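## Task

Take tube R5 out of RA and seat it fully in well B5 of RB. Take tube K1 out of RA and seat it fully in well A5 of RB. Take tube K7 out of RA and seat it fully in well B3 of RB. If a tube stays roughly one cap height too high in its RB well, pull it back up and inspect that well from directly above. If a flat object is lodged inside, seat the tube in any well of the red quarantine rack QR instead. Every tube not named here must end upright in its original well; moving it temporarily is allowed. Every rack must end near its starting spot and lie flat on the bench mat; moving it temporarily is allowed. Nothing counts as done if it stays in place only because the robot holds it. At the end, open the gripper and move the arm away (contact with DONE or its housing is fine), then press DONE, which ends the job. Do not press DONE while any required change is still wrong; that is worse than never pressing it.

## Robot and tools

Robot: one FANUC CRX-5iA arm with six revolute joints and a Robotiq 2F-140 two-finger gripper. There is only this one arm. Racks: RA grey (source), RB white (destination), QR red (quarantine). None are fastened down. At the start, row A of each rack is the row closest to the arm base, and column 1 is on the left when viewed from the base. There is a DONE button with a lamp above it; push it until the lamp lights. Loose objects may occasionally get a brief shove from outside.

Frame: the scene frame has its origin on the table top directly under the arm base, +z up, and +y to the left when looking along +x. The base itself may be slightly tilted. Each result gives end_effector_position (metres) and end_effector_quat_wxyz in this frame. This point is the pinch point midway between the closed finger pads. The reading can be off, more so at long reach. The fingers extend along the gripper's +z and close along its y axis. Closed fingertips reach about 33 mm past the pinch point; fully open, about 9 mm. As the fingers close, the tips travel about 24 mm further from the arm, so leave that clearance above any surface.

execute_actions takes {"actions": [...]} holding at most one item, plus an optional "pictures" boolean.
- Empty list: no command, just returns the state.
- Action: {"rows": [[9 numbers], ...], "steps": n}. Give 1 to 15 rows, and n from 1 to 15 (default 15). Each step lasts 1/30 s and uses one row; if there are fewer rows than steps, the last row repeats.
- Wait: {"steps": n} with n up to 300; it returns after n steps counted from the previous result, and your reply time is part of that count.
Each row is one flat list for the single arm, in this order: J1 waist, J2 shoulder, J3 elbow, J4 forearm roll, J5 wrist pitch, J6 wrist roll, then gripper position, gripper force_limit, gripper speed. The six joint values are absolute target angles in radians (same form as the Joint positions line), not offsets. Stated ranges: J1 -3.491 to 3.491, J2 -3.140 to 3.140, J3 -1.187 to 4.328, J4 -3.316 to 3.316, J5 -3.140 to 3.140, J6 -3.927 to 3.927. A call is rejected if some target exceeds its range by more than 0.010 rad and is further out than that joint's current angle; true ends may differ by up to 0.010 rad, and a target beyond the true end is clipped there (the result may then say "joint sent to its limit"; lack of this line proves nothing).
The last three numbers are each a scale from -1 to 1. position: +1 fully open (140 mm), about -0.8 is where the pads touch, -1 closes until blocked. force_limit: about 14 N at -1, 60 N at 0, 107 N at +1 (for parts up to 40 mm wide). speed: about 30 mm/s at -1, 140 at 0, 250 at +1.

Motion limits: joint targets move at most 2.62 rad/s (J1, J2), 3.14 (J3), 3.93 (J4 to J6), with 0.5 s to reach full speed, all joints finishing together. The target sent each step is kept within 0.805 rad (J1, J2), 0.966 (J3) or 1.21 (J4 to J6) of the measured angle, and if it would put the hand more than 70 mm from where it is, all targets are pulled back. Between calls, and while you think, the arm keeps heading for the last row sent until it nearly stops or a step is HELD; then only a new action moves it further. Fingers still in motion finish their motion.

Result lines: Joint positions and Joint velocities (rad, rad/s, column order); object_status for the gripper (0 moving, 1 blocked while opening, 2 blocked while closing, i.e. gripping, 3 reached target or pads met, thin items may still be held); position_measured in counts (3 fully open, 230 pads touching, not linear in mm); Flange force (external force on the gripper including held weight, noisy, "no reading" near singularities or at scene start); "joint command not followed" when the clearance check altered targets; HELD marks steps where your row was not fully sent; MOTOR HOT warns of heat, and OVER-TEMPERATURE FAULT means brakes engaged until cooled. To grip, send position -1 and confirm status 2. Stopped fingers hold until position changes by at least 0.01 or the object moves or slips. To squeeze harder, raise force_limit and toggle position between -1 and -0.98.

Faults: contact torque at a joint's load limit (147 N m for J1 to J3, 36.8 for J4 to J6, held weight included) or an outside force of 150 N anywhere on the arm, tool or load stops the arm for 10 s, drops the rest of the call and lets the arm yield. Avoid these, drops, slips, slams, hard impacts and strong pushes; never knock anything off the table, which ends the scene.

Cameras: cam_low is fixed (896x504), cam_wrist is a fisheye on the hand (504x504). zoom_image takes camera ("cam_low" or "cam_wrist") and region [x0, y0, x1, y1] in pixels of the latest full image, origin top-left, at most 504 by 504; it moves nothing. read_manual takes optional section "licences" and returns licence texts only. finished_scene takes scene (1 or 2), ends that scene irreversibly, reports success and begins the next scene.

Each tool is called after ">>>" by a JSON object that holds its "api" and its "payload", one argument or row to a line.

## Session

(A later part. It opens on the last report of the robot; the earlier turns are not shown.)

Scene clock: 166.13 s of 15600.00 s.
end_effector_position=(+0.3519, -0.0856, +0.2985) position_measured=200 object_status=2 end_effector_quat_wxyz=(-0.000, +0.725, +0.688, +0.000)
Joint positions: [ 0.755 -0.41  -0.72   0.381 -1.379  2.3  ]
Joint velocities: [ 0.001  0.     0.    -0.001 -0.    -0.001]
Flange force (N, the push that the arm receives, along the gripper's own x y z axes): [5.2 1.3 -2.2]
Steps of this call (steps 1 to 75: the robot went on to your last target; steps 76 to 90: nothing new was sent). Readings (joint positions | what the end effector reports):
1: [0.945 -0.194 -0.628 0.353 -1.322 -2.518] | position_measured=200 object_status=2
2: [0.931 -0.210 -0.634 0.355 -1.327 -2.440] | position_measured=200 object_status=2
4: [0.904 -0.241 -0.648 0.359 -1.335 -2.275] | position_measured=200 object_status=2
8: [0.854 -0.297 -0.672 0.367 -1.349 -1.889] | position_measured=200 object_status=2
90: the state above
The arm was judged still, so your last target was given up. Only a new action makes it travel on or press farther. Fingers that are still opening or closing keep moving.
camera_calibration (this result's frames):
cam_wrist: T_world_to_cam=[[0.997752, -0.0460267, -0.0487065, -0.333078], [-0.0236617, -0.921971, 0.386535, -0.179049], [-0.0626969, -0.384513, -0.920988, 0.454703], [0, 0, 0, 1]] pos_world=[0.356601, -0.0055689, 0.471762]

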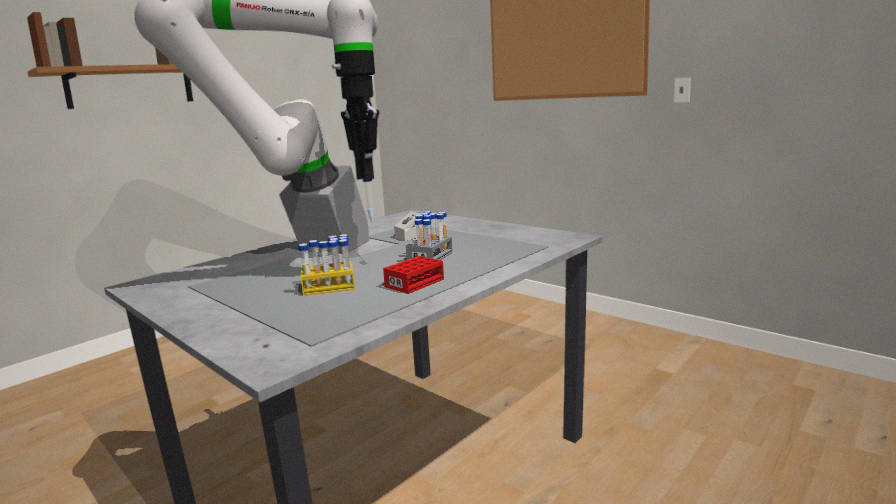

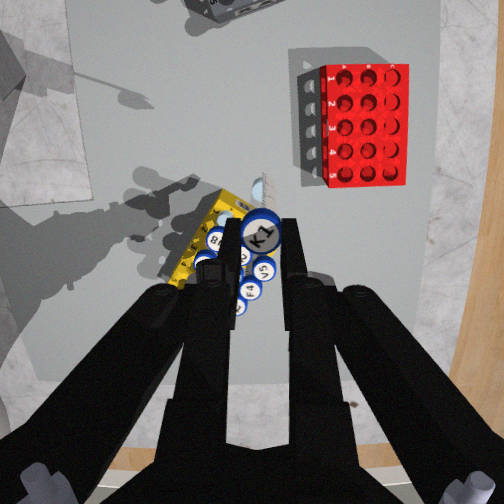

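Silly; I should put the camera over the rack instead.

>>> {"api": "execute_actions", "payload": {
  "actions": [
    {"rows":[[0.755,-0.41,-0.72,0.381,-1.379,-0.84,-1,-0.5,-0.5]]}
  ],
  "pictures": false
}}

>>> {"api": "execute_actions", "payload": {
  "actions": [
    {"steps":50}
  ]
}}

Scene clock: 176.63 s of 15600.00 s.
end_effector_position=(+0.3519, -0.0856, +0.2985) position_measured=200 object_status=2 end_effector_quat_wxyz=(-0.000, +0.944, +0.331, +0.000)
Joint positions: [ 0.755 -0.41  -0.72   0.381 -1.379  1.456]
Joint velocities: [ 0.     0.     0.     0.    -0.    -3.525]
Flange force (N, the push that the arm receives, along the gripper's own x y z axes): [4.0 -3.7 -2.8]
Steps of this call (steps 1 to 90: nothing new was sent; then 7.00 s passed at rest; steps 91 to 105: all 15 steps of this action). Readings (joint positions | what the end effector reports):
91: [0.755 -0.410 -0.720 0.381 -1.379 2.300] | position_measured=200 object_status=2
92: [0.755 -0.410 -0.720 0.381 -1.379 2.296] | position_measured=200 object_status=2
94: [0.755 -0.410 -0.720 0.381 -1.379 2.262] | position_measured=200 object_status=2
98: [0.755 -0.410 -0.720 0.381 -1.379 2.091] | position_measured=200 object_status=2
105: the state above

Scene clock: 178.30 s of 15600.00 s.
end_effector_position=(+0.3519, -0.0856, +0.2985) position_measured=200 object_status=2 end_effector_quat_wxyz=(-0.000, +0.689, -0.725, -0.000)
Joint positions: [ 0.755 -0.41  -0.72   0.381 -1.379 -0.84 ]
Joint velocities: [-0.     0.001  0.    -0.    -0.001  0.   ]
Flange force (N, the push that the arm receives, along the gripper's own x y z axes): [-6.1 -0.1 -3.1]
Steps of this call (steps 1 to 45: the robot went on to your last target; steps 46 to 50: nothing new was sent). Readings (joint positions | what the end effector reports):
1: [0.755 -0.410 -0.720 0.381 -1.379 1.336] | position_measured=200 object_status=2
2: [0.755 -0.410 -0.720 0.381 -1.379 1.218] | position_measured=200 object_status=2
4: [0.755 -0.410 -0.720 0.381 -1.379 0.982] | position_measured=200 object_status=2
8: [0.755 -0.410 -0.720 0.381 -1.379 0.513] | position_measured=200 object_status=2
50: the state above
The arm was judged still, so your last target was given up. Only a new action makes it travel on or press farther. Fingers that are still opening or closing keep moving.
camera_calibration (this result's frames):
cam_wrist: T_world_to_cam=[[-0.997836, 0.0444961, -0.0484122, 0.376871], [0.0222865, 0.92154, 0.387644, -0.037692], [0.0618624, 0.385726, -0.920537, 0.476689], [0, 0, 0, 1]] pos_world=[0.347406, -0.165906, 0.471666]

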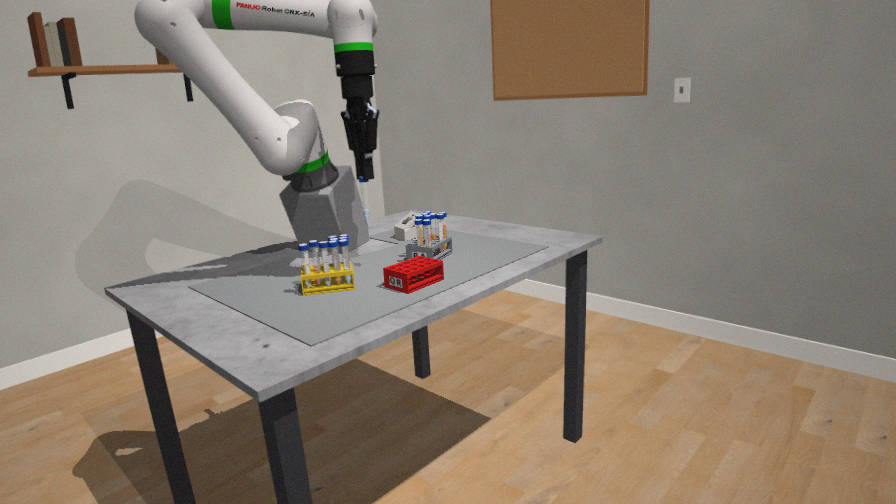

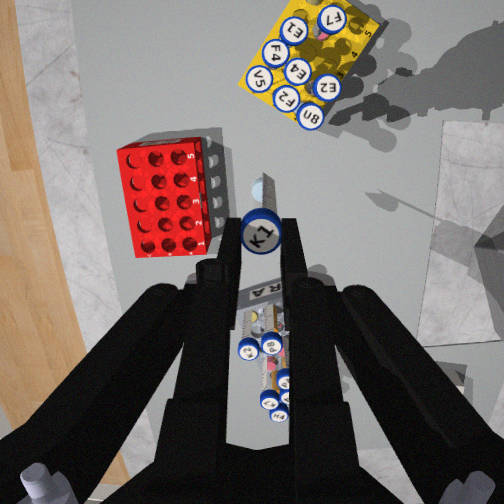

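>>> {"api": "execute_actions", "payload": {
  "actions": [
    {"rows":[[0.446,-0.766,-0.815,0.3875,-1.507,-1.056,-1,-0.5,-0.5]]}
  ],
  "pictures": false
}}

>>> {"api": "execute_actions", "payload": {
  "actions": [
    {"steps":30}
  ]
}}

>>> {"api": "execute_actions", "payload": {
  "actions": [
    {"rows":[[0.285,-0.7057,-0.935,0.396,-1.279,-0.98,-1,-0.5,-0.5]]}
  ]
}}

Scene clock: 214.40 s of 15600.00 s.
end_effector_position=(+0.2763, -0.2052, +0.2997) position_measured=200 object_status=2 end_effector_quat_wxyz=(+0.000, -0.485, +0.875, +0.001)
Joint positions: [ 0.492 -0.713 -0.801  0.387 -1.488 -1.024]
Joint velocities: [-0.547 -0.629 -0.167  0.012 -0.224 -0.379]
Flange force (N, the push that the arm receives, along the gripper's own x y z axes): no reading
Steps of this call (steps 1 to 90: nothing new was sent; then 32.60 s passed at rest; steps 91 to 105: all 15 steps of this action). Readings (joint positions | what the end effector reports):
91: [0.755 -0.410 -0.720 0.381 -1.379 -0.840] | position_measured=200 object_status=2
92: [0.753 -0.413 -0.721 0.381 -1.380 -0.842] | position_measured=200 object_status=2
94: [0.733 -0.435 -0.727 0.381 -1.388 -0.855] | position_measured=200 object_status=2
98: [0.646 -0.535 -0.753 0.383 -1.424 -0.916] | position_measured=200 object_status=2
105: the state above

Scene clock: 215.40 s of 15600.00 s.
end_effector_position=(+0.2588, -0.2218, +0.2994) position_measured=200 object_status=2 end_effector_quat_wxyz=(-0.000, -0.445, +0.896, +0.000)
Joint positions: [ 0.446 -0.766 -0.815  0.388 -1.507 -1.056]
Joint velocities: [-0.    -0.003 -0.     0.     0.     0.   ]
Flange force (N, the push that the arm receives, along the gripper's own x y z axes): no reading
Steps of this call (steps 1 to 30: the robot went on to your last target). Readings (joint positions | what the end effector reports):
1: [0.476 -0.732 -0.806 0.387 -1.495 -1.035] | position_measured=200 object_status=2
2: [0.462 -0.747 -0.810 0.387 -1.500 -1.044] | position_measured=200 object_status=2
4: [0.448 -0.763 -0.814 0.387 -1.506 -1.054] | position_measured=200 object_status=2
8: [0.446 -0.766 -0.815 0.387 -1.507 -1.056] | position_measured=200 object_status=2
30: the state above
The arm was judged still, so your last target was given up. Only a new action makes it travel on or press farther. Fingers that are still opening or closing keep moving.
camera_calibration (this result's frames):
cam_wrist: T_world_to_cam=[[-0.799319, 0.599005, -0.0477657, 0.361467], [0.538066, 0.748854, 0.386915, -0.0819934], [0.267534, 0.283568, -0.920877, 0.459938], [0, 0, 0, 1]] pos_world=[0.209997, -0.285544, 0.472537]

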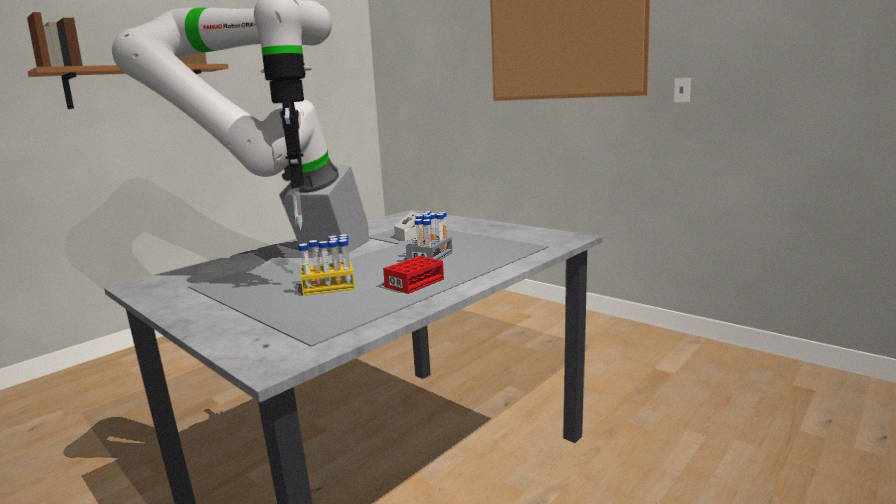

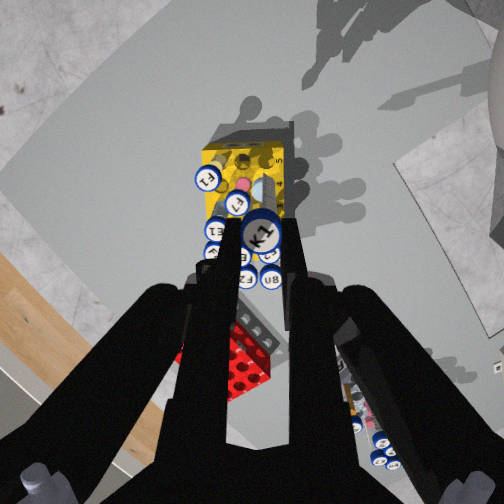

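Scene clock: 215.90 s of 15600.00 s.
end_effector_position=(+0.2535, -0.2239, +0.2345) position_measured=200 object_status=2 end_effector_quat_wxyz=(+0.000, -0.443, +0.897, +0.000)
Joint positions: [ 0.285 -0.706 -0.935  0.396 -1.279 -0.98 ]
Joint velocities: [-0.001  0.001 -0.002 -0.     0.003  0.001]
Flange force (N, the push that the arm receives, along the gripper's own x y z axes): no reading
Steps of this call (steps 1 to 15: all 15 steps of this action). Readings (joint positions | what the end effector reports):
1: [0.446 -0.766 -0.815 0.388 -1.507 -1.056] | position_measured=200 object_status=2
2: [0.443 -0.765 -0.817 0.388 -1.503 -1.055] | position_measured=200 object_status=2
4: [0.421 -0.757 -0.834 0.389 -1.471 -1.044] | position_measured=200 object_status=2
8: [0.326 -0.721 -0.905 0.394 -1.337 -0.999] | position_measured=200 object_status=2
15: the state above
camera_calibration (this result's frames):
cam_wrist: T_world_to_cam=[[-0.796891, 0.602174, -0.0484915, 0.355636], [0.540711, 0.746742, 0.387309, -0.0536948], [0.269438, 0.282423, -0.920674, 0.401473], [0, 0, 0, 1]] pos_world=[0.204264, -0.287444, 0.407667]

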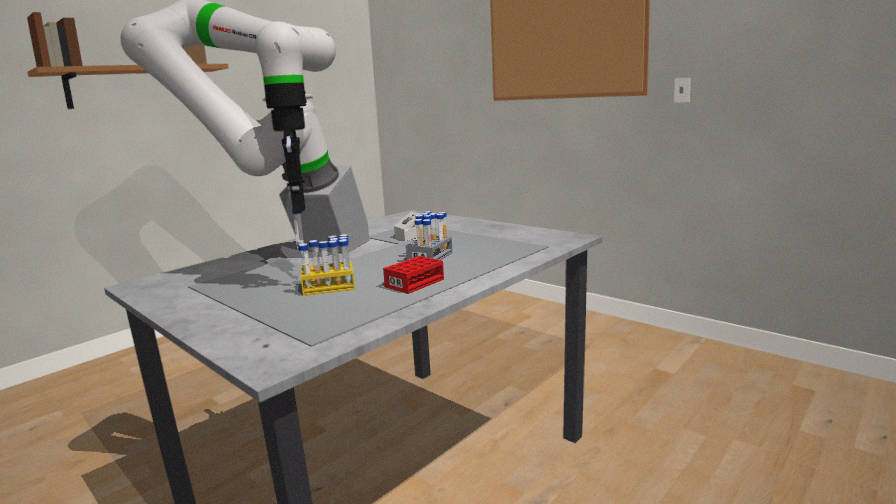

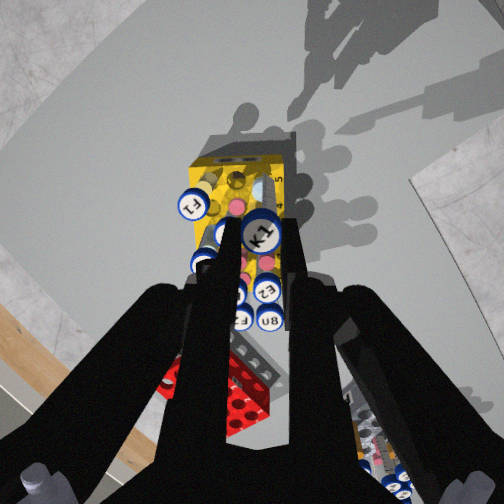

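>>> {"api": "zoom_image", "payload": {
  "camera": "cam_wrist",
  "region": [180,130,320,270]
}}

Region (180, 130, 320, 270) of cam_wrist's 504x504 image, scaled by 3.600, with more detail than that image has.

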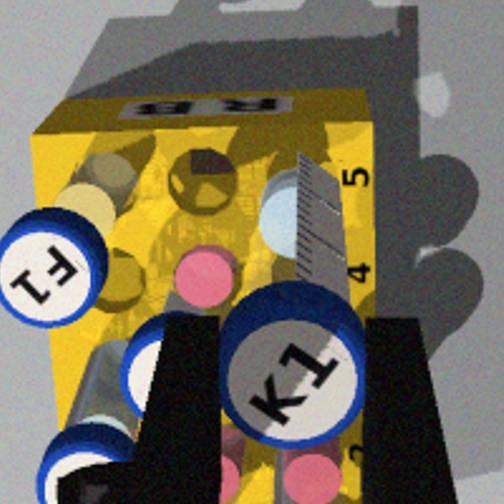

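>>> {"api": "execute_actions", "payload": {
  "actions": [
    {"rows":[[0.214,-0.638,-0.980,0.411,-1.148,-0.955,-1,-0.5,-0.5]]}
  ]
}}

>>> {"api": "zoom_image", "payload": {
  "camera": "cam_wrist",
  "region": [180,130,320,270]
}}

Scene clock: 227.27 s of 15600.00 s.
end_effector_position=(+0.2564, -0.2237, +0.2028) position_measured=200 object_status=2 end_effector_quat_wxyz=(+0.000, -0.446, +0.895, -0.001)
Joint positions: [ 0.214 -0.638 -0.98   0.411 -1.148 -0.955]
Joint velocities: [ 0.     0.002 -0.     0.     0.001  0.   ]
Flange force (N, the push that the arm receives, along the gripper's own x y z axes): [-8.5 0.4 -2.6]
Steps of this call (steps 1 to 15: the robot went on to your last target; steps 16 to 90: nothing new was sent; then 7.87 s passed at rest; steps 91 to 105: all 15 steps of this action). Readings (joint positions | what the end effector reports):
91: [0.285 -0.706 -0.935 0.396 -1.279 -0.980] | position_measured=200 object_status=2
92: [0.283 -0.703 -0.936 0.396 -1.274 -0.979] | position_measured=200 object_status=2
94: [0.265 -0.686 -0.948 0.400 -1.241 -0.973] | position_measured=200 object_status=2
98: [0.218 -0.642 -0.977 0.410 -1.157 -0.957] | position_measured=200 object_status=2
105: the state above
camera_calibration (this result's frames):
cam_wrist: T_world_to_cam=[[-0.800443, 0.597308, -0.0501399, 0.356494], [0.535818, 0.750512, 0.386823, -0.0409572], [0.268683, 0.282764, -0.92079, 0.371718], [0, 0, 0, 1]] pos_world=[0.207425, -0.287307, 0.375992]

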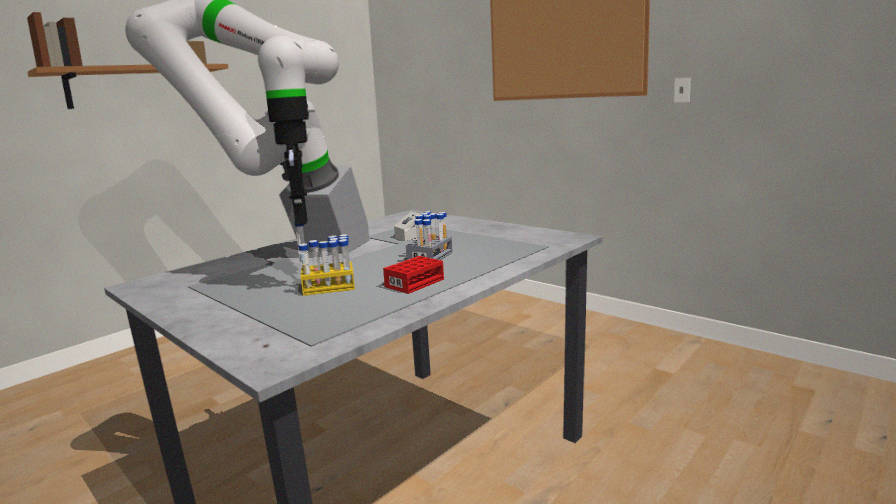

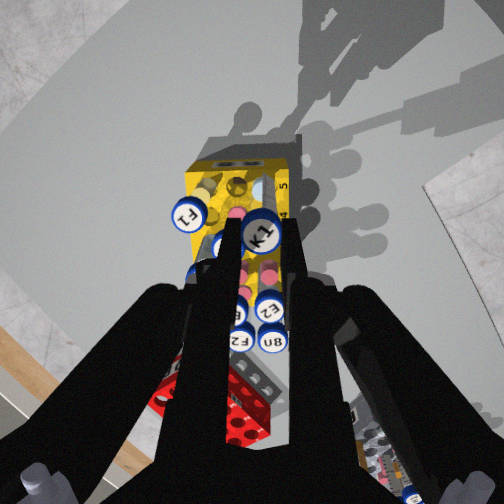

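Region (180, 130, 320, 270) of cam_wrist's 504x504 image, scaled by 3.600, with more detail than that image has.

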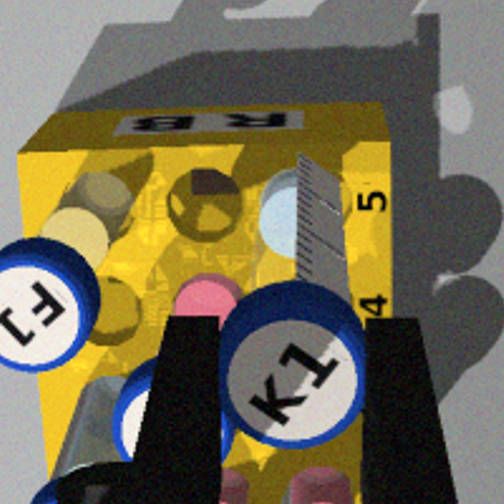

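>>> {"api": "execute_actions", "payload": {
  "actions": [
    {"rows":[[0.2245,-0.649,-0.985,0.410,-1.158,-0.967,-1,-0.5,-0.5]]}
  ],
  "pictures": false
}}

>>> {"api": "execute_actions", "payload": {
  "actions": [
    {"rows":[[0.189,-0.613,-1.009,0.420,-1.090,-0.96,-1,-0.5,-0.5]]}
  ]
}}

>>> {"api": "zoom_image", "payload": {
  "camera": "cam_wrist",
  "region": [180,130,320,270]
}}

Scene clock: 242.93 s of 15600.00 s.
end_effector_position=(+0.2541, -0.2222, +0.2034) position_measured=200 object_status=2 end_effector_quat_wxyz=(-0.000, -0.443, +0.896, -0.001)
Joint positions: [ 0.224 -0.649 -0.985  0.41  -1.158 -0.967]
Joint velocities: [-0.001  0.001 -0.001  0.    -0.     0.   ]
Flange force (N, the push that the arm receives, along the gripper's own x y z axes): [-6.9 -0.7 -0.5]
Steps of this call (steps 1 to 15: the robot went on to your last target; steps 16 to 90: nothing new was sent; then 12.17 s passed at rest; steps 91 to 105: all 15 steps of this action). Readings (joint positions | what the end effector reports):
91: [0.214 -0.638 -0.980 0.411 -1.148 -0.955] | position_measured=200 object_status=2
92: [0.215 -0.640 -0.981 0.411 -1.149 -0.957] | position_measured=200 object_status=2
94: [0.221 -0.646 -0.984 0.411 -1.155 -0.964] | position_measured=200 object_status=2
98: [0.224 -0.649 -0.985 0.410 -1.158 -0.967] | position_measured=200 object_status=2
105: the state above

Scene clock: 243.43 s of 15600.00 s.
end_effector_position=(+0.2540, -0.2221, +0.1868) position_measured=200 object_status=2 end_effector_quat_wxyz=(-0.000, -0.444, +0.896, -0.001)
Joint positions: [ 0.189 -0.613 -1.009  0.42  -1.09  -0.96 ]
Joint velocities: [-0.001  0.001  0.001  0.     0.001 -0.   ]
Flange force (N, the push that the arm receives, along the gripper's own x y z axes): [-7.3 -2.3 -1.2]
Steps of this call (steps 1 to 15: all 15 steps of this action). Readings (joint positions | what the end effector reports):
1: [0.224 -0.649 -0.985 0.410 -1.158 -0.967] | position_measured=200 object_status=2
2: [0.223 -0.647 -0.986 0.410 -1.155 -0.967] | position_measured=200 object_status=2
4: [0.208 -0.631 -0.997 0.414 -1.125 -0.964] | position_measured=200 object_status=2
8: [0.190 -0.614 -1.008 0.420 -1.092 -0.960] | position_measured=200 object_status=2
15: the state above
camera_calibration (this result's frames):
cam_wrist: T_world_to_cam=[[-0.797763, 0.600938, -0.0494781, 0.352816], [0.53955, 0.748079, 0.386347, -0.0361455], [0.269184, 0.281517, -0.921026, 0.356809], [0, 0, 0, 1]] pos_world=[0.204919, -0.285429, 0.360051]

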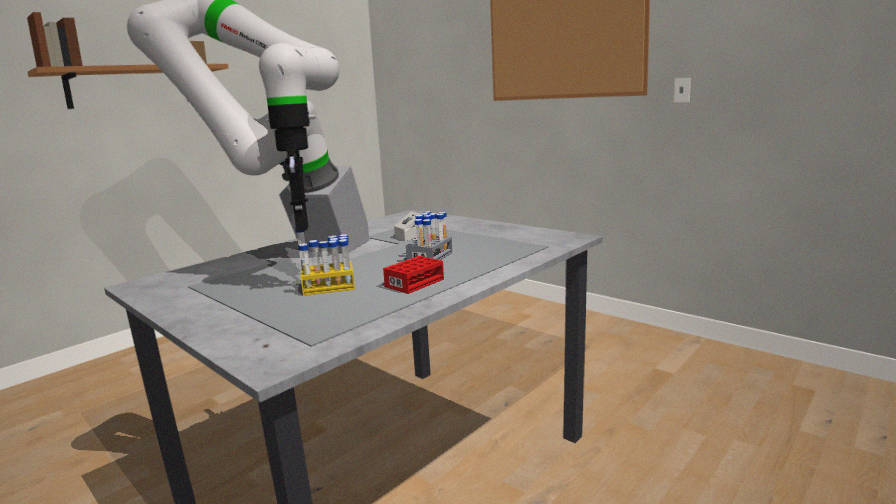

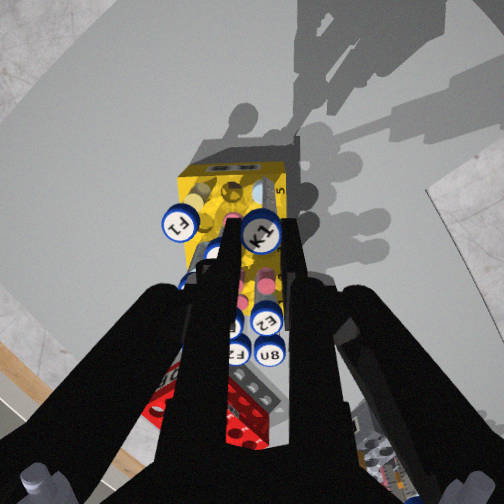

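Region (180, 130, 320, 270) of cam_wrist's 504x504 image, scaled by 3.600, with more detail than that image has.

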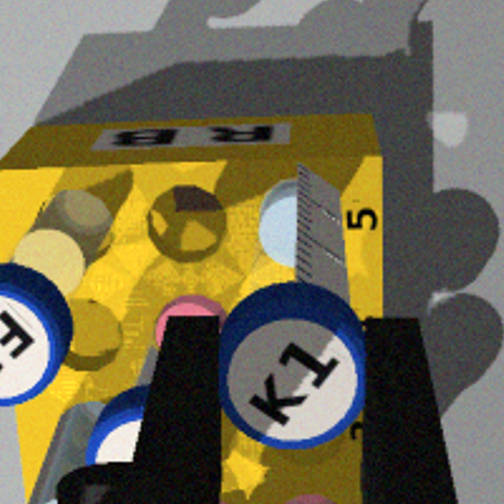

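>>> {"api": "execute_actions", "payload": {
  "actions": [
    {"rows":[[0.1545,-0.5715,-1.0306,0.431,-1.020,-0.952,-1,-0.5,-0.5]]}
  ],
  "pictures": false
}}

>>> {"api": "execute_actions", "payload": {
  "actions": [
    {"rows":[[0.146,-0.560,-1.0358,0.434,-1.002,-0.95,-1,-0.5,-0.5]]}
  ],
  "pictures": false
}}

>>> {"api": "execute_actions", "payload": {
  "actions": [
    {"rows":[[0.1375,-0.5485,-1.041,0.437,-0.984,-0.948,-1,-0.5,-0.5]]}
  ]
}}

Scene clock: 257.53 s of 15600.00 s.
end_effector_position=(+0.2541, -0.2214, +0.1702) position_measured=200 object_status=2 end_effector_quat_wxyz=(-0.000, -0.445, +0.895, +0.000)
Joint positions: [ 0.155 -0.572 -1.031  0.431 -1.02  -0.952]
Joint velocities: [-0.    -0.001 -0.001  0.     0.001 -0.   ]
Flange force (N, the push that the arm receives, along the gripper's own x y z axes): [-7.9 1.1 -1.7]
Steps of this call (steps 1 to 15: the robot went on to your last target; steps 16 to 90: nothing new was sent; then 10.60 s passed at rest; steps 91 to 105: all 15 steps of this action). Readings (joint positions | what the end effector reports):
91: [0.189 -0.613 -1.009 0.420 -1.090 -0.960] | position_measured=200 object_status=2
92: [0.187 -0.611 -1.010 0.421 -1.086 -0.960] | position_measured=200 object_status=2
94: [0.172 -0.593 -1.019 0.425 -1.056 -0.956] | position_measured=200 object_status=2
98: [0.155 -0.573 -1.030 0.431 -1.022 -0.952] | position_measured=200 object_status=2
105: the state above

Scene clock: 258.03 s of 15600.00 s.
end_effector_position=(+0.2540, -0.2210, +0.1659) position_measured=200 object_status=2 end_effector_quat_wxyz=(-0.000, -0.446, +0.895, +0.001)
Joint positions: [ 0.146 -0.56  -1.036  0.434 -1.002 -0.95 ]
Joint velocities: [-0.001  0.    -0.001  0.    -0.    -0.   ]
Flange force (N, the push that the arm receives, along the gripper's own x y z axes): [-8.2 -1.3 -0.6]
Steps of this call (steps 1 to 15: all 15 steps of this action). Readings (joint positions | what the end effector reports):
1: [0.154 -0.571 -1.031 0.431 -1.020 -0.952] | position_measured=200 object_status=2
2: [0.153 -0.569 -1.031 0.432 -1.017 -0.952] | position_measured=200 object_status=2
4: [0.148 -0.563 -1.034 0.433 -1.007 -0.951] | position_measured=200 object_status=2
8: [0.146 -0.560 -1.036 0.434 -1.002 -0.950] | position_measured=200 object_status=2
15: the state above

Scene clock: 258.53 s of 15600.00 s.
end_effector_position=(+0.2539, -0.2207, +0.1616) position_measured=200 object_status=2 end_effector_quat_wxyz=(-0.000, -0.447, +0.895, +0.001)
Joint positions: [ 0.138 -0.549 -1.041  0.437 -0.984 -0.948]
Joint velocities: [-0.002  0.001 -0.001  0.     0.     0.   ]
Flange force (N, the push that the arm receives, along the gripper's own x y z axes): [-7.4 -2.6 0.1]
Steps of this call (steps 1 to 15: all 15 steps of this action). Readings (joint positions | what the end effector reports):
1: [0.146 -0.560 -1.036 0.434 -1.002 -0.950] | position_measured=200 object_status=2
2: [0.144 -0.558 -1.037 0.435 -0.999 -0.950] | position_measured=200 object_status=2
4: [0.140 -0.551 -1.040 0.436 -0.989 -0.949] | position_measured=200 object_status=2
8: [0.138 -0.549 -1.041 0.437 -0.984 -0.948] | position_measured=200 object_status=2
15: the state above
camera_calibration (this result's frames):
cam_wrist: T_world_to_cam=[[-0.8023, 0.595135, -0.0461479, 0.349948], [0.534782, 0.750974, 0.387358, -0.0256914], [0.265186, 0.286098, -0.920774, 0.335217], [0, 0, 0, 1]] pos_world=[0.205608, -0.284878, 0.33476]

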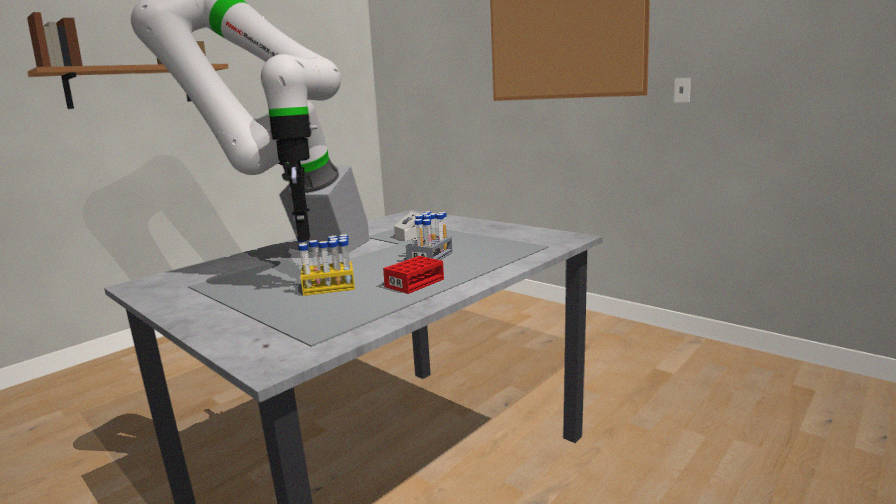

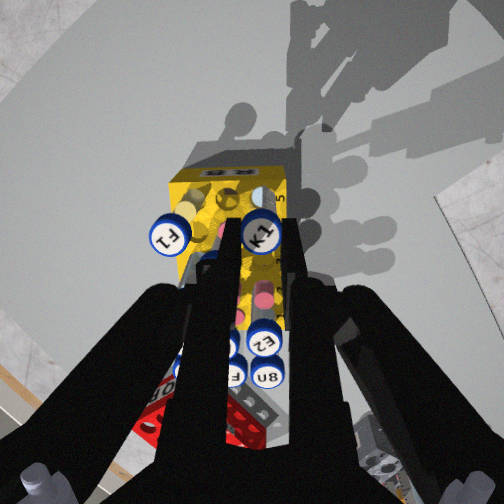

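>>> {"api": "execute_actions", "payload": {
  "actions": [
    {"rows":[[0.1375,-0.5485,-1.041,0.437,-0.984,-0.948,-0.5,-0.5,0]],"steps":15}
  ]
}}

>>> {"api": "execute_actions", "payload": {
  "actions": [
    {"rows":[[0.2245,-0.649,-0.985,0.41,-1.158,-0.967,-0.5,-0.5,0]],"steps":15}
  ],
  "pictures": false
}}

>>> {"api": "execute_actions", "payload": {
  "actions": [
    {"rows":[[0.446,-0.766,-0.815,0.3875,-1.507,-1.056,-0.5,-0.5,0]],"steps":15}
  ],
  "pictures": false
}}

>>> {"api": "execute_actions", "payload": {
  "actions": [
    {"steps":20}
  ]
}}

Scene clock: 305.90 s of 15600.00 s.
end_effector_position=(+0.2539, -0.2207, +0.1616) position_measured=192 object_status=3 end_effector_quat_wxyz=(-0.000, -0.447, +0.895, +0.001)
Joint positions: [ 0.137 -0.548 -1.041  0.437 -0.984 -0.948]
Joint velocities: [ 0.001  0.001  0.    -0.001 -0.    -0.   ]
Flange force (N, the push that the arm receives, along the gripper's own x y z axes): [-7.0 0.1 -1.5]
Steps of this call (steps 1 to 15: the robot went on to your last target; steps 16 to 90: nothing new was sent; then 43.87 s passed at rest; steps 91 to 105: all 15 steps of this action). Readings (joint positions | what the end effector reports):
91: [0.137 -0.549 -1.041 0.437 -0.984 -0.948] | position_measured=200 object_status=0
92: [0.137 -0.548 -1.041 0.437 -0.984 -0.948] | position_measured=200 object_status=0
94: [0.137 -0.548 -1.041 0.437 -0.984 -0.948] | position_measured=192 object_status=0
98: [0.137 -0.548 -1.041 0.437 -0.984 -0.948] | position_measured=192 object_status=0
105: the state above
camera_calibration (this result's frames):
cam_wrist: T_world_to_cam=[[-0.8023, 0.595135, -0.0461343, 0.349939], [0.534789, 0.750974, 0.387347, -0.0256839], [0.26517, 0.286097, -0.920779, 0.335217], [0, 0, 0, 1]] pos_world=[0.205602, -0.284877, 0.334753]

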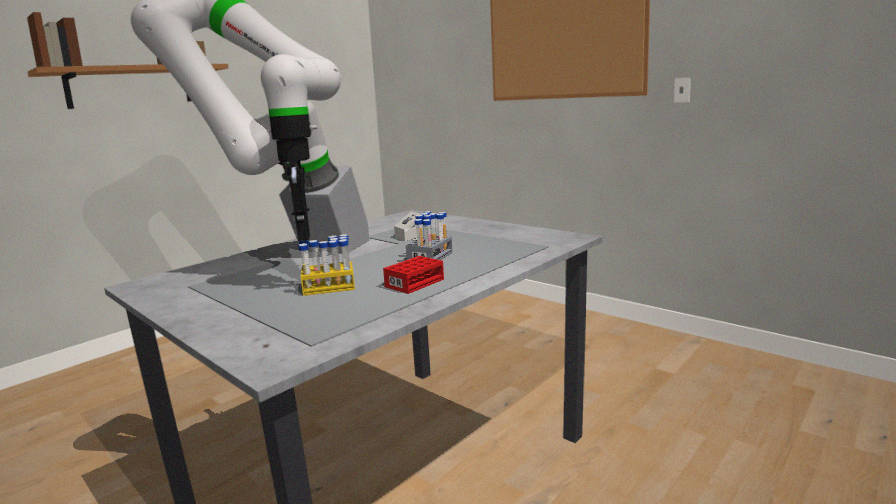

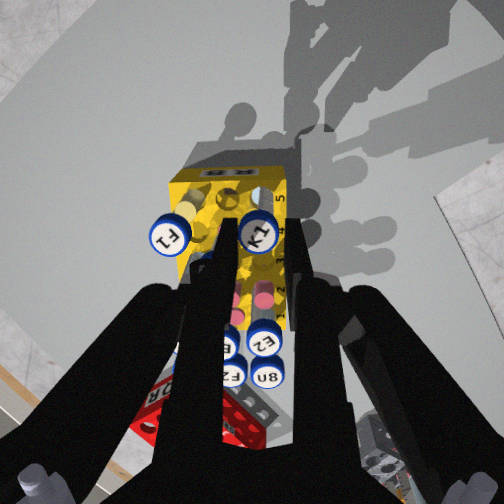

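Scene clock: 306.40 s of 15600.00 s.
end_effector_position=(+0.2541, -0.2222, +0.2033) position_measured=192 object_status=3 end_effector_quat_wxyz=(-0.000, -0.443, +0.896, -0.000)
Joint positions: [ 0.224 -0.649 -0.985  0.41  -1.158 -0.967]
Joint velocities: [ 0.002 -0.003  0.001  0.    -0.002 -0.   ]
Flange force (N, the push that the arm receives, along the gripper's own x y z axes): [-2.8 0.2 -3.4]
Steps of this call (steps 1 to 15: all 15 steps of this action). Readings (joint positions | what the end effector reports):
1: [0.137 -0.549 -1.041 0.437 -0.984 -0.948] | position_measured=192 object_status=3
2: [0.139 -0.551 -1.040 0.437 -0.988 -0.948] | position_measured=192 object_status=3
4: [0.156 -0.570 -1.029 0.432 -1.022 -0.952] | position_measured=192 object_status=3
8: [0.213 -0.636 -0.992 0.414 -1.135 -0.964] | position_measured=192 object_status=3
15: the state above

Scene clock: 306.90 s of 15600.00 s.
end_effector_position=(+0.2589, -0.2217, +0.2990) position_measured=192 object_status=3 end_effector_quat_wxyz=(-0.000, -0.445, +0.896, +0.000)
Joint positions: [ 0.445 -0.766 -0.816  0.388 -1.506 -1.056]
Joint velocities: [ 0.016 -0.008  0.008 -0.005 -0.029 -0.007]
Flange force (N, the push that the arm receives, along the gripper's own x y z axes): no reading
Steps of this call (steps 1 to 15: all 15 steps of this action). Readings (joint positions | what the end effector reports):
1: [0.225 -0.649 -0.985 0.410 -1.158 -0.967] | position_measured=192 object_status=3
2: [0.227 -0.650 -0.983 0.410 -1.163 -0.968] | position_measured=192 object_status=3
4: [0.248 -0.662 -0.967 0.407 -1.196 -0.977] | position_measured=192 object_status=3
8: [0.349 -0.715 -0.889 0.398 -1.354 -1.017] | position_measured=192 object_status=3
15: the state above

Scene clock: 307.57 s of 15600.00 s.
end_effector_position=(+0.2588, -0.2218, +0.2993) position_measured=192 object_status=3 end_effector_quat_wxyz=(-0.000, -0.445, +0.896, +0.000)
Joint positions: [ 0.446 -0.766 -0.815  0.387 -1.507 -1.056]
Joint velocities: [ 0.     0.001 -0.     0.001 -0.001  0.   ]
Flange force (N, the push that the arm receives, along the gripper's own x y z axes): no reading
Steps of this call (steps 1 to 15: the robot went on to your last target; steps 16 to 20: nothing new was sent). Readings (joint positions | what the end effector reports):
1: [0.446 -0.766 -0.815 0.387 -1.506 -1.056] | position_measured=192 object_status=3
2: [0.446 -0.766 -0.815 0.387 -1.507 -1.056] | position_measured=192 object_status=3
4: [0.446 -0.766 -0.815 0.387 -1.507 -1.056] | position_measured=192 object_status=3
8: [0.446 -0.766 -0.815 0.387 -1.507 -1.056] | position_measured=192 object_status=3
20: the state above
The arm was judged still, so your last target was given up. Only a new action makes it travel on or press farther. Fingers that are still opening or closing keep moving.
camera_calibration (this result's frames):
cam_wrist: T_world_to_cam=[[-0.799317, 0.599011, -0.0477215, 0.361439], [0.538077, 0.748833, 0.386939, -0.0820135], [0.267517, 0.283609, -0.920869, 0.459941], [0, 0, 0, 1]] pos_world=[0.209992, -0.285535, 0.472529]

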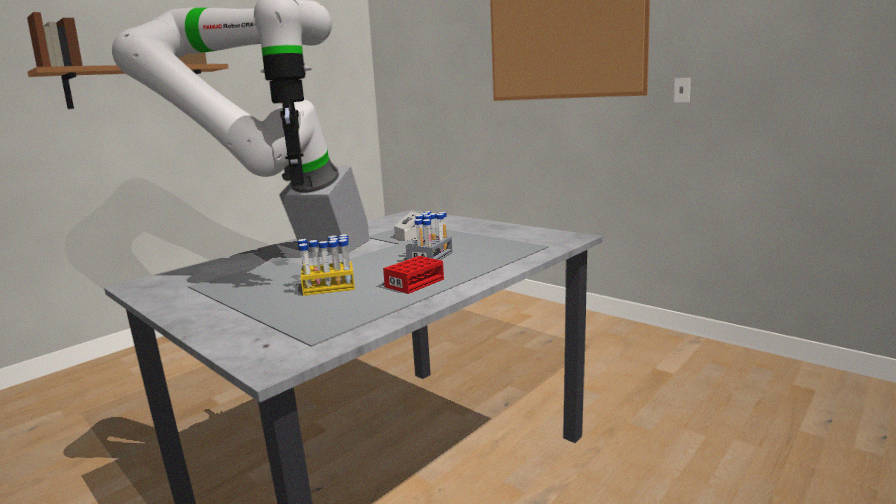

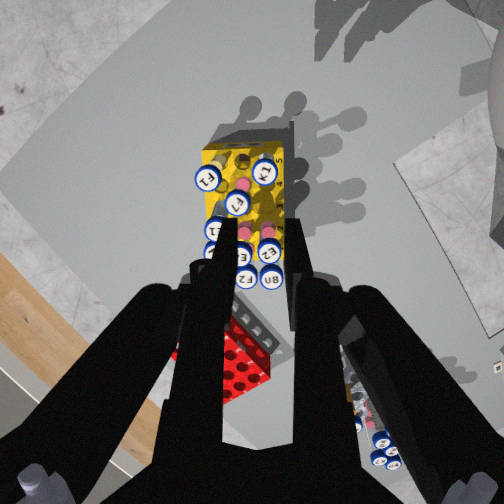

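>>> {"api": "execute_actions", "payload": {
  "actions": [
    {"rows":[[0.55,-0.51,-0.71,0.39,-1.42,-1.19,-0.5,-0.5,0]],"steps":15}
  ],
  "pictures": false
}}

>>> {"api": "execute_actions", "payload": {
  "actions": [
    {"steps":20}
  ]
}}

>>> {"api": "zoom_image", "payload": {
  "camera": "cam_wrist",
  "region": [170,0,370,200]
}}

Scene clock: 318.77 s of 15600.00 s.
end_effector_position=(+0.3327, -0.1660, +0.3045) position_measured=192 object_status=3 end_effector_quat_wxyz=(-0.007, -0.453, +0.891, +0.001)
Joint positions: [ 0.55  -0.511 -0.71   0.39  -1.42  -1.189]
Joint velocities: [ 0.011  0.03   0.012  0.     0.008 -0.017]
Flange force (N, the push that the arm receives, along the gripper's own x y z axes): [-19.4 -11.5 1.9]
Steps of this call (steps 1 to 90: nothing new was sent; then 7.70 s passed at rest; steps 91 to 105: all 15 steps of this action). Readings (joint positions | what the end effector reports):
91: [0.446 -0.766 -0.815 0.388 -1.507 -1.056] | position_measured=192 object_status=3
92: [0.447 -0.763 -0.814 0.388 -1.507 -1.058] | position_measured=192 object_status=3
94: [0.456 -0.741 -0.805 0.388 -1.499 -1.069] | position_measured=192 object_status=3
98: [0.501 -0.631 -0.760 0.389 -1.461 -1.127] | position_measured=192 object_status=3
105: the state above

Scene clock: 319.43 s of 15600.00 s.
end_effector_position=(+0.3330, -0.1657, +0.3045) position_measured=192 object_status=3 end_effector_quat_wxyz=(-0.007, -0.453, +0.891, +0.001)
Joint positions: [ 0.55 -0.51 -0.71  0.39 -1.42 -1.19]
Joint velocities: [-0.001 -0.001  0.001  0.     0.     0.   ]
Flange force (N, the push that the arm receives, along the gripper's own x y z axes): [-6.1 0.7 -3.1]
Steps of this call (steps 1 to 15: the robot went on to your last target; steps 16 to 20: nothing new was sent). Readings (joint positions | what the end effector reports):
1: [0.550 -0.511 -0.710 0.390 -1.420 -1.190] | position_measured=192 object_status=3
2: [0.550 -0.510 -0.710 0.390 -1.420 -1.190] | position_measured=192 object_status=3
4: [0.550 -0.510 -0.710 0.390 -1.420 -1.190] | position_measured=192 object_status=3
8: [0.550 -0.510 -0.710 0.390 -1.420 -1.190] | position_measured=192 object_status=3
20: the state above
The arm was judged still, so your last target was given up. Only a new action makes it travel on or press farther. Fingers that are still opening or closing keep moving.
camera_calibration (this result's frames):
cam_wrist: T_world_to_cam=[[-0.811394, 0.583077, -0.0407604, 0.386657], [0.52815, 0.761259, 0.376221, -0.157311], [0.250395, 0.283736, -0.925633, 0.436089], [0, 0, 0, 1]] pos_world=[0.28762, -0.22943, 0.478602]

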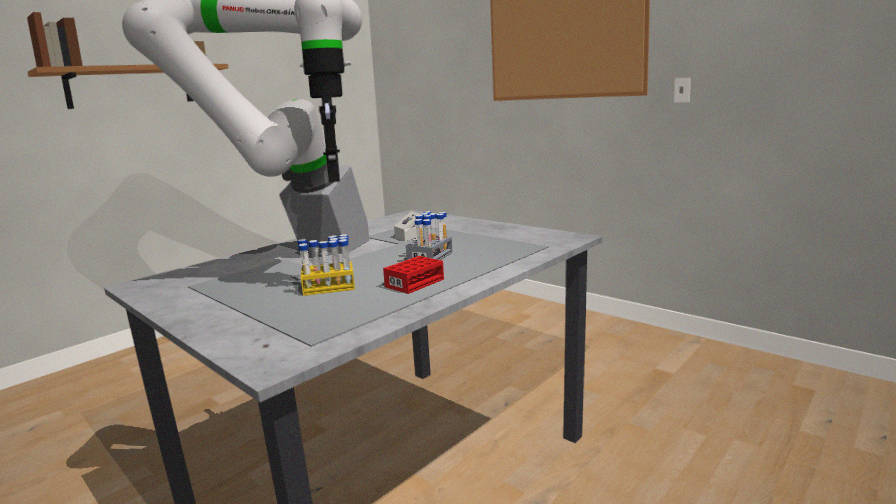

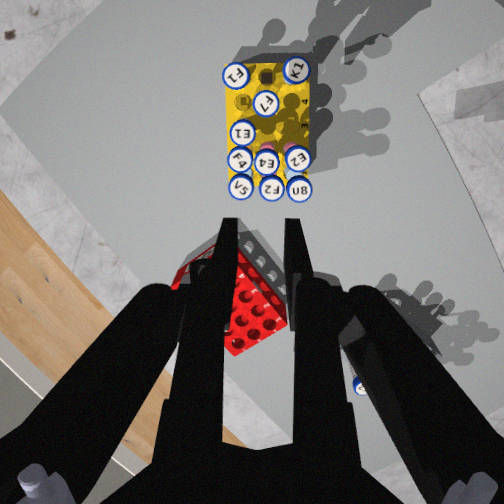

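Region (170, 0, 370, 200) of cam_wrist's 504x504 image, scaled by 2.520, with more detail than that image has.

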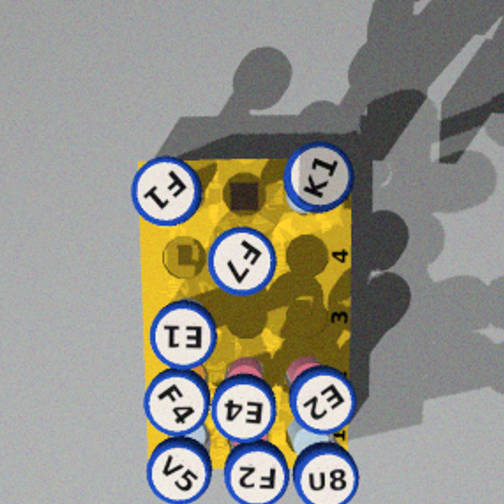

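>>> {"api": "execute_actions", "payload": {
  "actions": [
    {"rows":[[0.9826,-0.34,-0.72,0.347,-1.39,-2.4,-0.5,-0.5,0]],"steps":15}
  ],
  "pictures": false
}}

>>> {"api": "execute_actions", "payload": {
  "actions": [
    {"rows":[[1.19,0.045,-0.52,0.304,-1.262,-3.3,-0.5,-0.5,0]],"steps":15}
  ],
  "pictures": false
}}

>>> {"api": "execute_actions", "payload": {
  "actions": [
    {"steps":25}
  ],
  "pictures": false
}}

>>> {"api": "execute_actions", "payload": {
  "actions": [
    {"rows":[[1.13,0.123,-0.6285,0.35,-1.084,-3.33,-0.5,-0.5,0]],"steps":15}
  ],
  "pictures": false
}}

>>> {"api": "execute_actions", "payload": {
  "actions": [
    {"rows":[[1.06,0.221,-0.695,0.411,-0.909,-3.345,-0.5,-0.5,0]],"steps":15}
  ]
}}

Scene clock: 343.30 s of 15600.00 s.
end_effector_position=(+0.3458, -0.0736, +0.3035) position_measured=192 object_status=3 end_effector_quat_wxyz=(-0.003, -0.251, +0.968, +0.003)
Joint positions: [ 0.8   -0.412 -0.716  0.365 -1.403 -1.889]
Joint velocities: [ 0.743  0.289 -0.018 -0.074  0.05  -2.07 ]
Flange force (N, the push that the arm receives, along the gripper's own x y z axes): [-6.5 3.2 -3.2]
Steps of this call (steps 1 to 90: nothing new was sent; then 20.37 s passed at rest; steps 91 to 105: all 15 steps of this action). Readings (joint positions | what the end effector reports):
91: [0.550 -0.510 -0.710 0.390 -1.420 -1.190] | position_measured=192 object_status=3
92: [0.552 -0.509 -0.710 0.390 -1.420 -1.194] | position_measured=192 object_status=3
94: [0.563 -0.505 -0.710 0.389 -1.419 -1.228] | position_measured=192 object_status=3
98: [0.625 -0.481 -0.712 0.383 -1.415 -1.399] | position_measured=192 object_status=3
105: the state above

Scene clock: 343.80 s of 15600.00 s.
end_effector_position=(+0.3611, +0.0698, +0.3074) position_measured=192 object_status=3 end_effector_quat_wxyz=(-0.004, +0.045, +0.999, +0.004)
Joint positions: [ 1.051 -0.141 -0.611  0.327 -1.323 -2.768]
Joint velocities: [ 0.429  0.577  0.282 -0.071  0.187 -1.648]
Flange force (N, the push that the arm receives, along the gripper's own x y z axes): [-3.2 12.0 -5.0]
Steps of this call (steps 1 to 15: all 15 steps of this action). Readings (joint positions | what the end effector reports):
1: [0.825 -0.402 -0.716 0.363 -1.401 -1.960] | position_measured=192 object_status=3
2: [0.849 -0.391 -0.716 0.360 -1.399 -2.027] | position_measured=192 object_status=3
4: [0.888 -0.362 -0.711 0.355 -1.393 -2.144] | position_measured=192 object_status=3
8: [0.948 -0.279 -0.680 0.344 -1.368 -2.372] | position_measured=192 object_status=3
15: the state above

Scene clock: 344.63 s of 15600.00 s.
end_effector_position=(+0.3525, +0.1685, +0.3059) position_measured=192 object_status=3 end_effector_quat_wxyz=(-0.002, +0.233, +0.972, +0.007)
Joint positions: [ 1.19   0.045 -0.52   0.304 -1.262 -3.3  ]
Joint velocities: [ 0.    -0.    -0.001  0.    -0.001 -0.   ]
Flange force (N, the push that the arm receives, along the gripper's own x y z axes): [2.0 5.6 -0.5]
Steps of this call (steps 1 to 25: the robot went on to your last target). Readings (joint positions | what the end effector reports):
1: [1.066 -0.122 -0.601 0.325 -1.316 -2.823] | position_measured=192 object_status=3
2: [1.080 -0.102 -0.592 0.322 -1.310 -2.879] | position_measured=192 object_status=3
4: [1.109 -0.063 -0.573 0.318 -1.297 -2.990] | position_measured=192 object_status=3
8: [1.162 0.007 -0.539 0.309 -1.274 -3.191] | position_measured=192 object_status=3
25: the state above

Scene clock: 345.13 s of 15600.00 s.
end_effector_position=(+0.3534, +0.1648, +0.2345) position_measured=192 object_status=3 end_effector_quat_wxyz=(-0.001, +0.240, +0.971, -0.000)
Joint positions: [ 1.13   0.123 -0.628  0.35  -1.084 -3.33 ]
Joint velocities: [-0.001  0.002 -0.002  0.001  0.002 -0.   ]
Flange force (N, the push that the arm receives, along the gripper's own x y z axes): [-0.2 9.8 -2.3]
Steps of this call (steps 1 to 15: all 15 steps of this action). Readings (joint positions | what the end effector reports):
1: [1.190 0.045 -0.520 0.304 -1.262 -3.300] | position_measured=192 object_status=3
2: [1.189 0.047 -0.522 0.305 -1.257 -3.301] | position_measured=192 object_status=3
4: [1.178 0.062 -0.543 0.314 -1.224 -3.306] | position_measured=192 object_status=3
8: [1.139 0.112 -0.614 0.343 -1.109 -3.326] | position_measured=192 object_status=3
15: the state above

Scene clock: 345.63 s of 15600.00 s.
end_effector_position=(+0.3594, +0.1658, +0.1734) position_measured=192 object_status=3 end_effector_quat_wxyz=(-0.002, +0.237, +0.971, +0.002)
Joint positions: [ 1.06   0.221 -0.695  0.411 -0.909 -3.345]
Joint velocities: [-0.002  0.005 -0.002  0.     0.002  0.   ]
Flange force (N, the push that the arm receives, along the gripper's own x y z axes): [2.8 7.2 2.8]
Steps of this call (steps 1 to 15: all 15 steps of this action). Readings (joint positions | what the end effector reports):
1: [1.130 0.123 -0.628 0.350 -1.084 -3.330] | position_measured=192 object_status=3
2: [1.128 0.125 -0.630 0.352 -1.079 -3.330] | position_measured=192 object_status=3
4: [1.115 0.144 -0.643 0.363 -1.046 -3.333] | position_measured=192 object_status=3
8: [1.069 0.208 -0.686 0.403 -0.933 -3.343] | position_measured=192 object_status=3
15: the state above
camera_calibration (this result's frames):
cam_wrist: T_world_to_cam=[[0.455366, 0.88916, -0.0451154, -0.295828], [0.829917, -0.40559, 0.383061, -0.29049], [0.322304, -0.211875, -0.922621, 0.269873], [0, 0, 0, 1]] pos_world=[0.288812, 0.202398, 0.346919]

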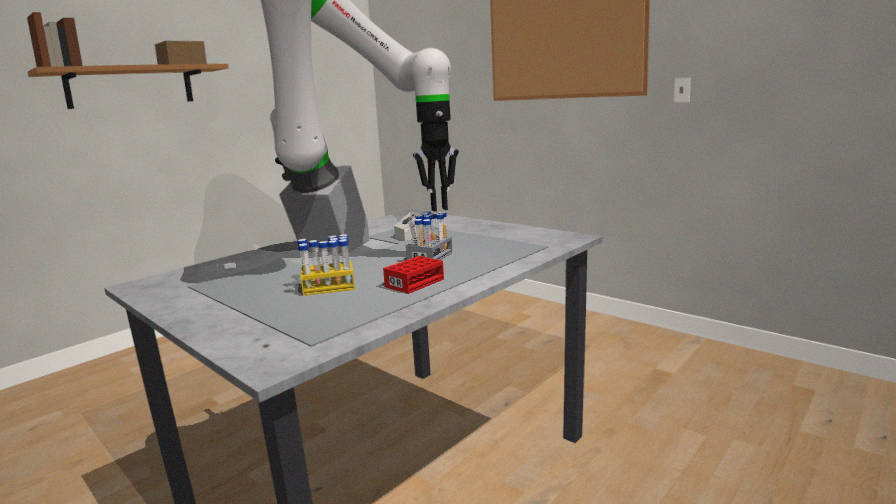

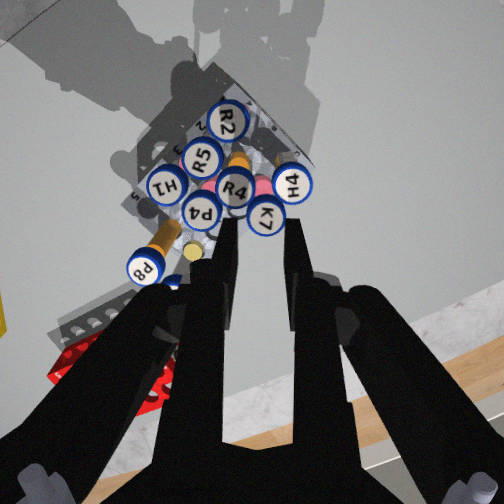

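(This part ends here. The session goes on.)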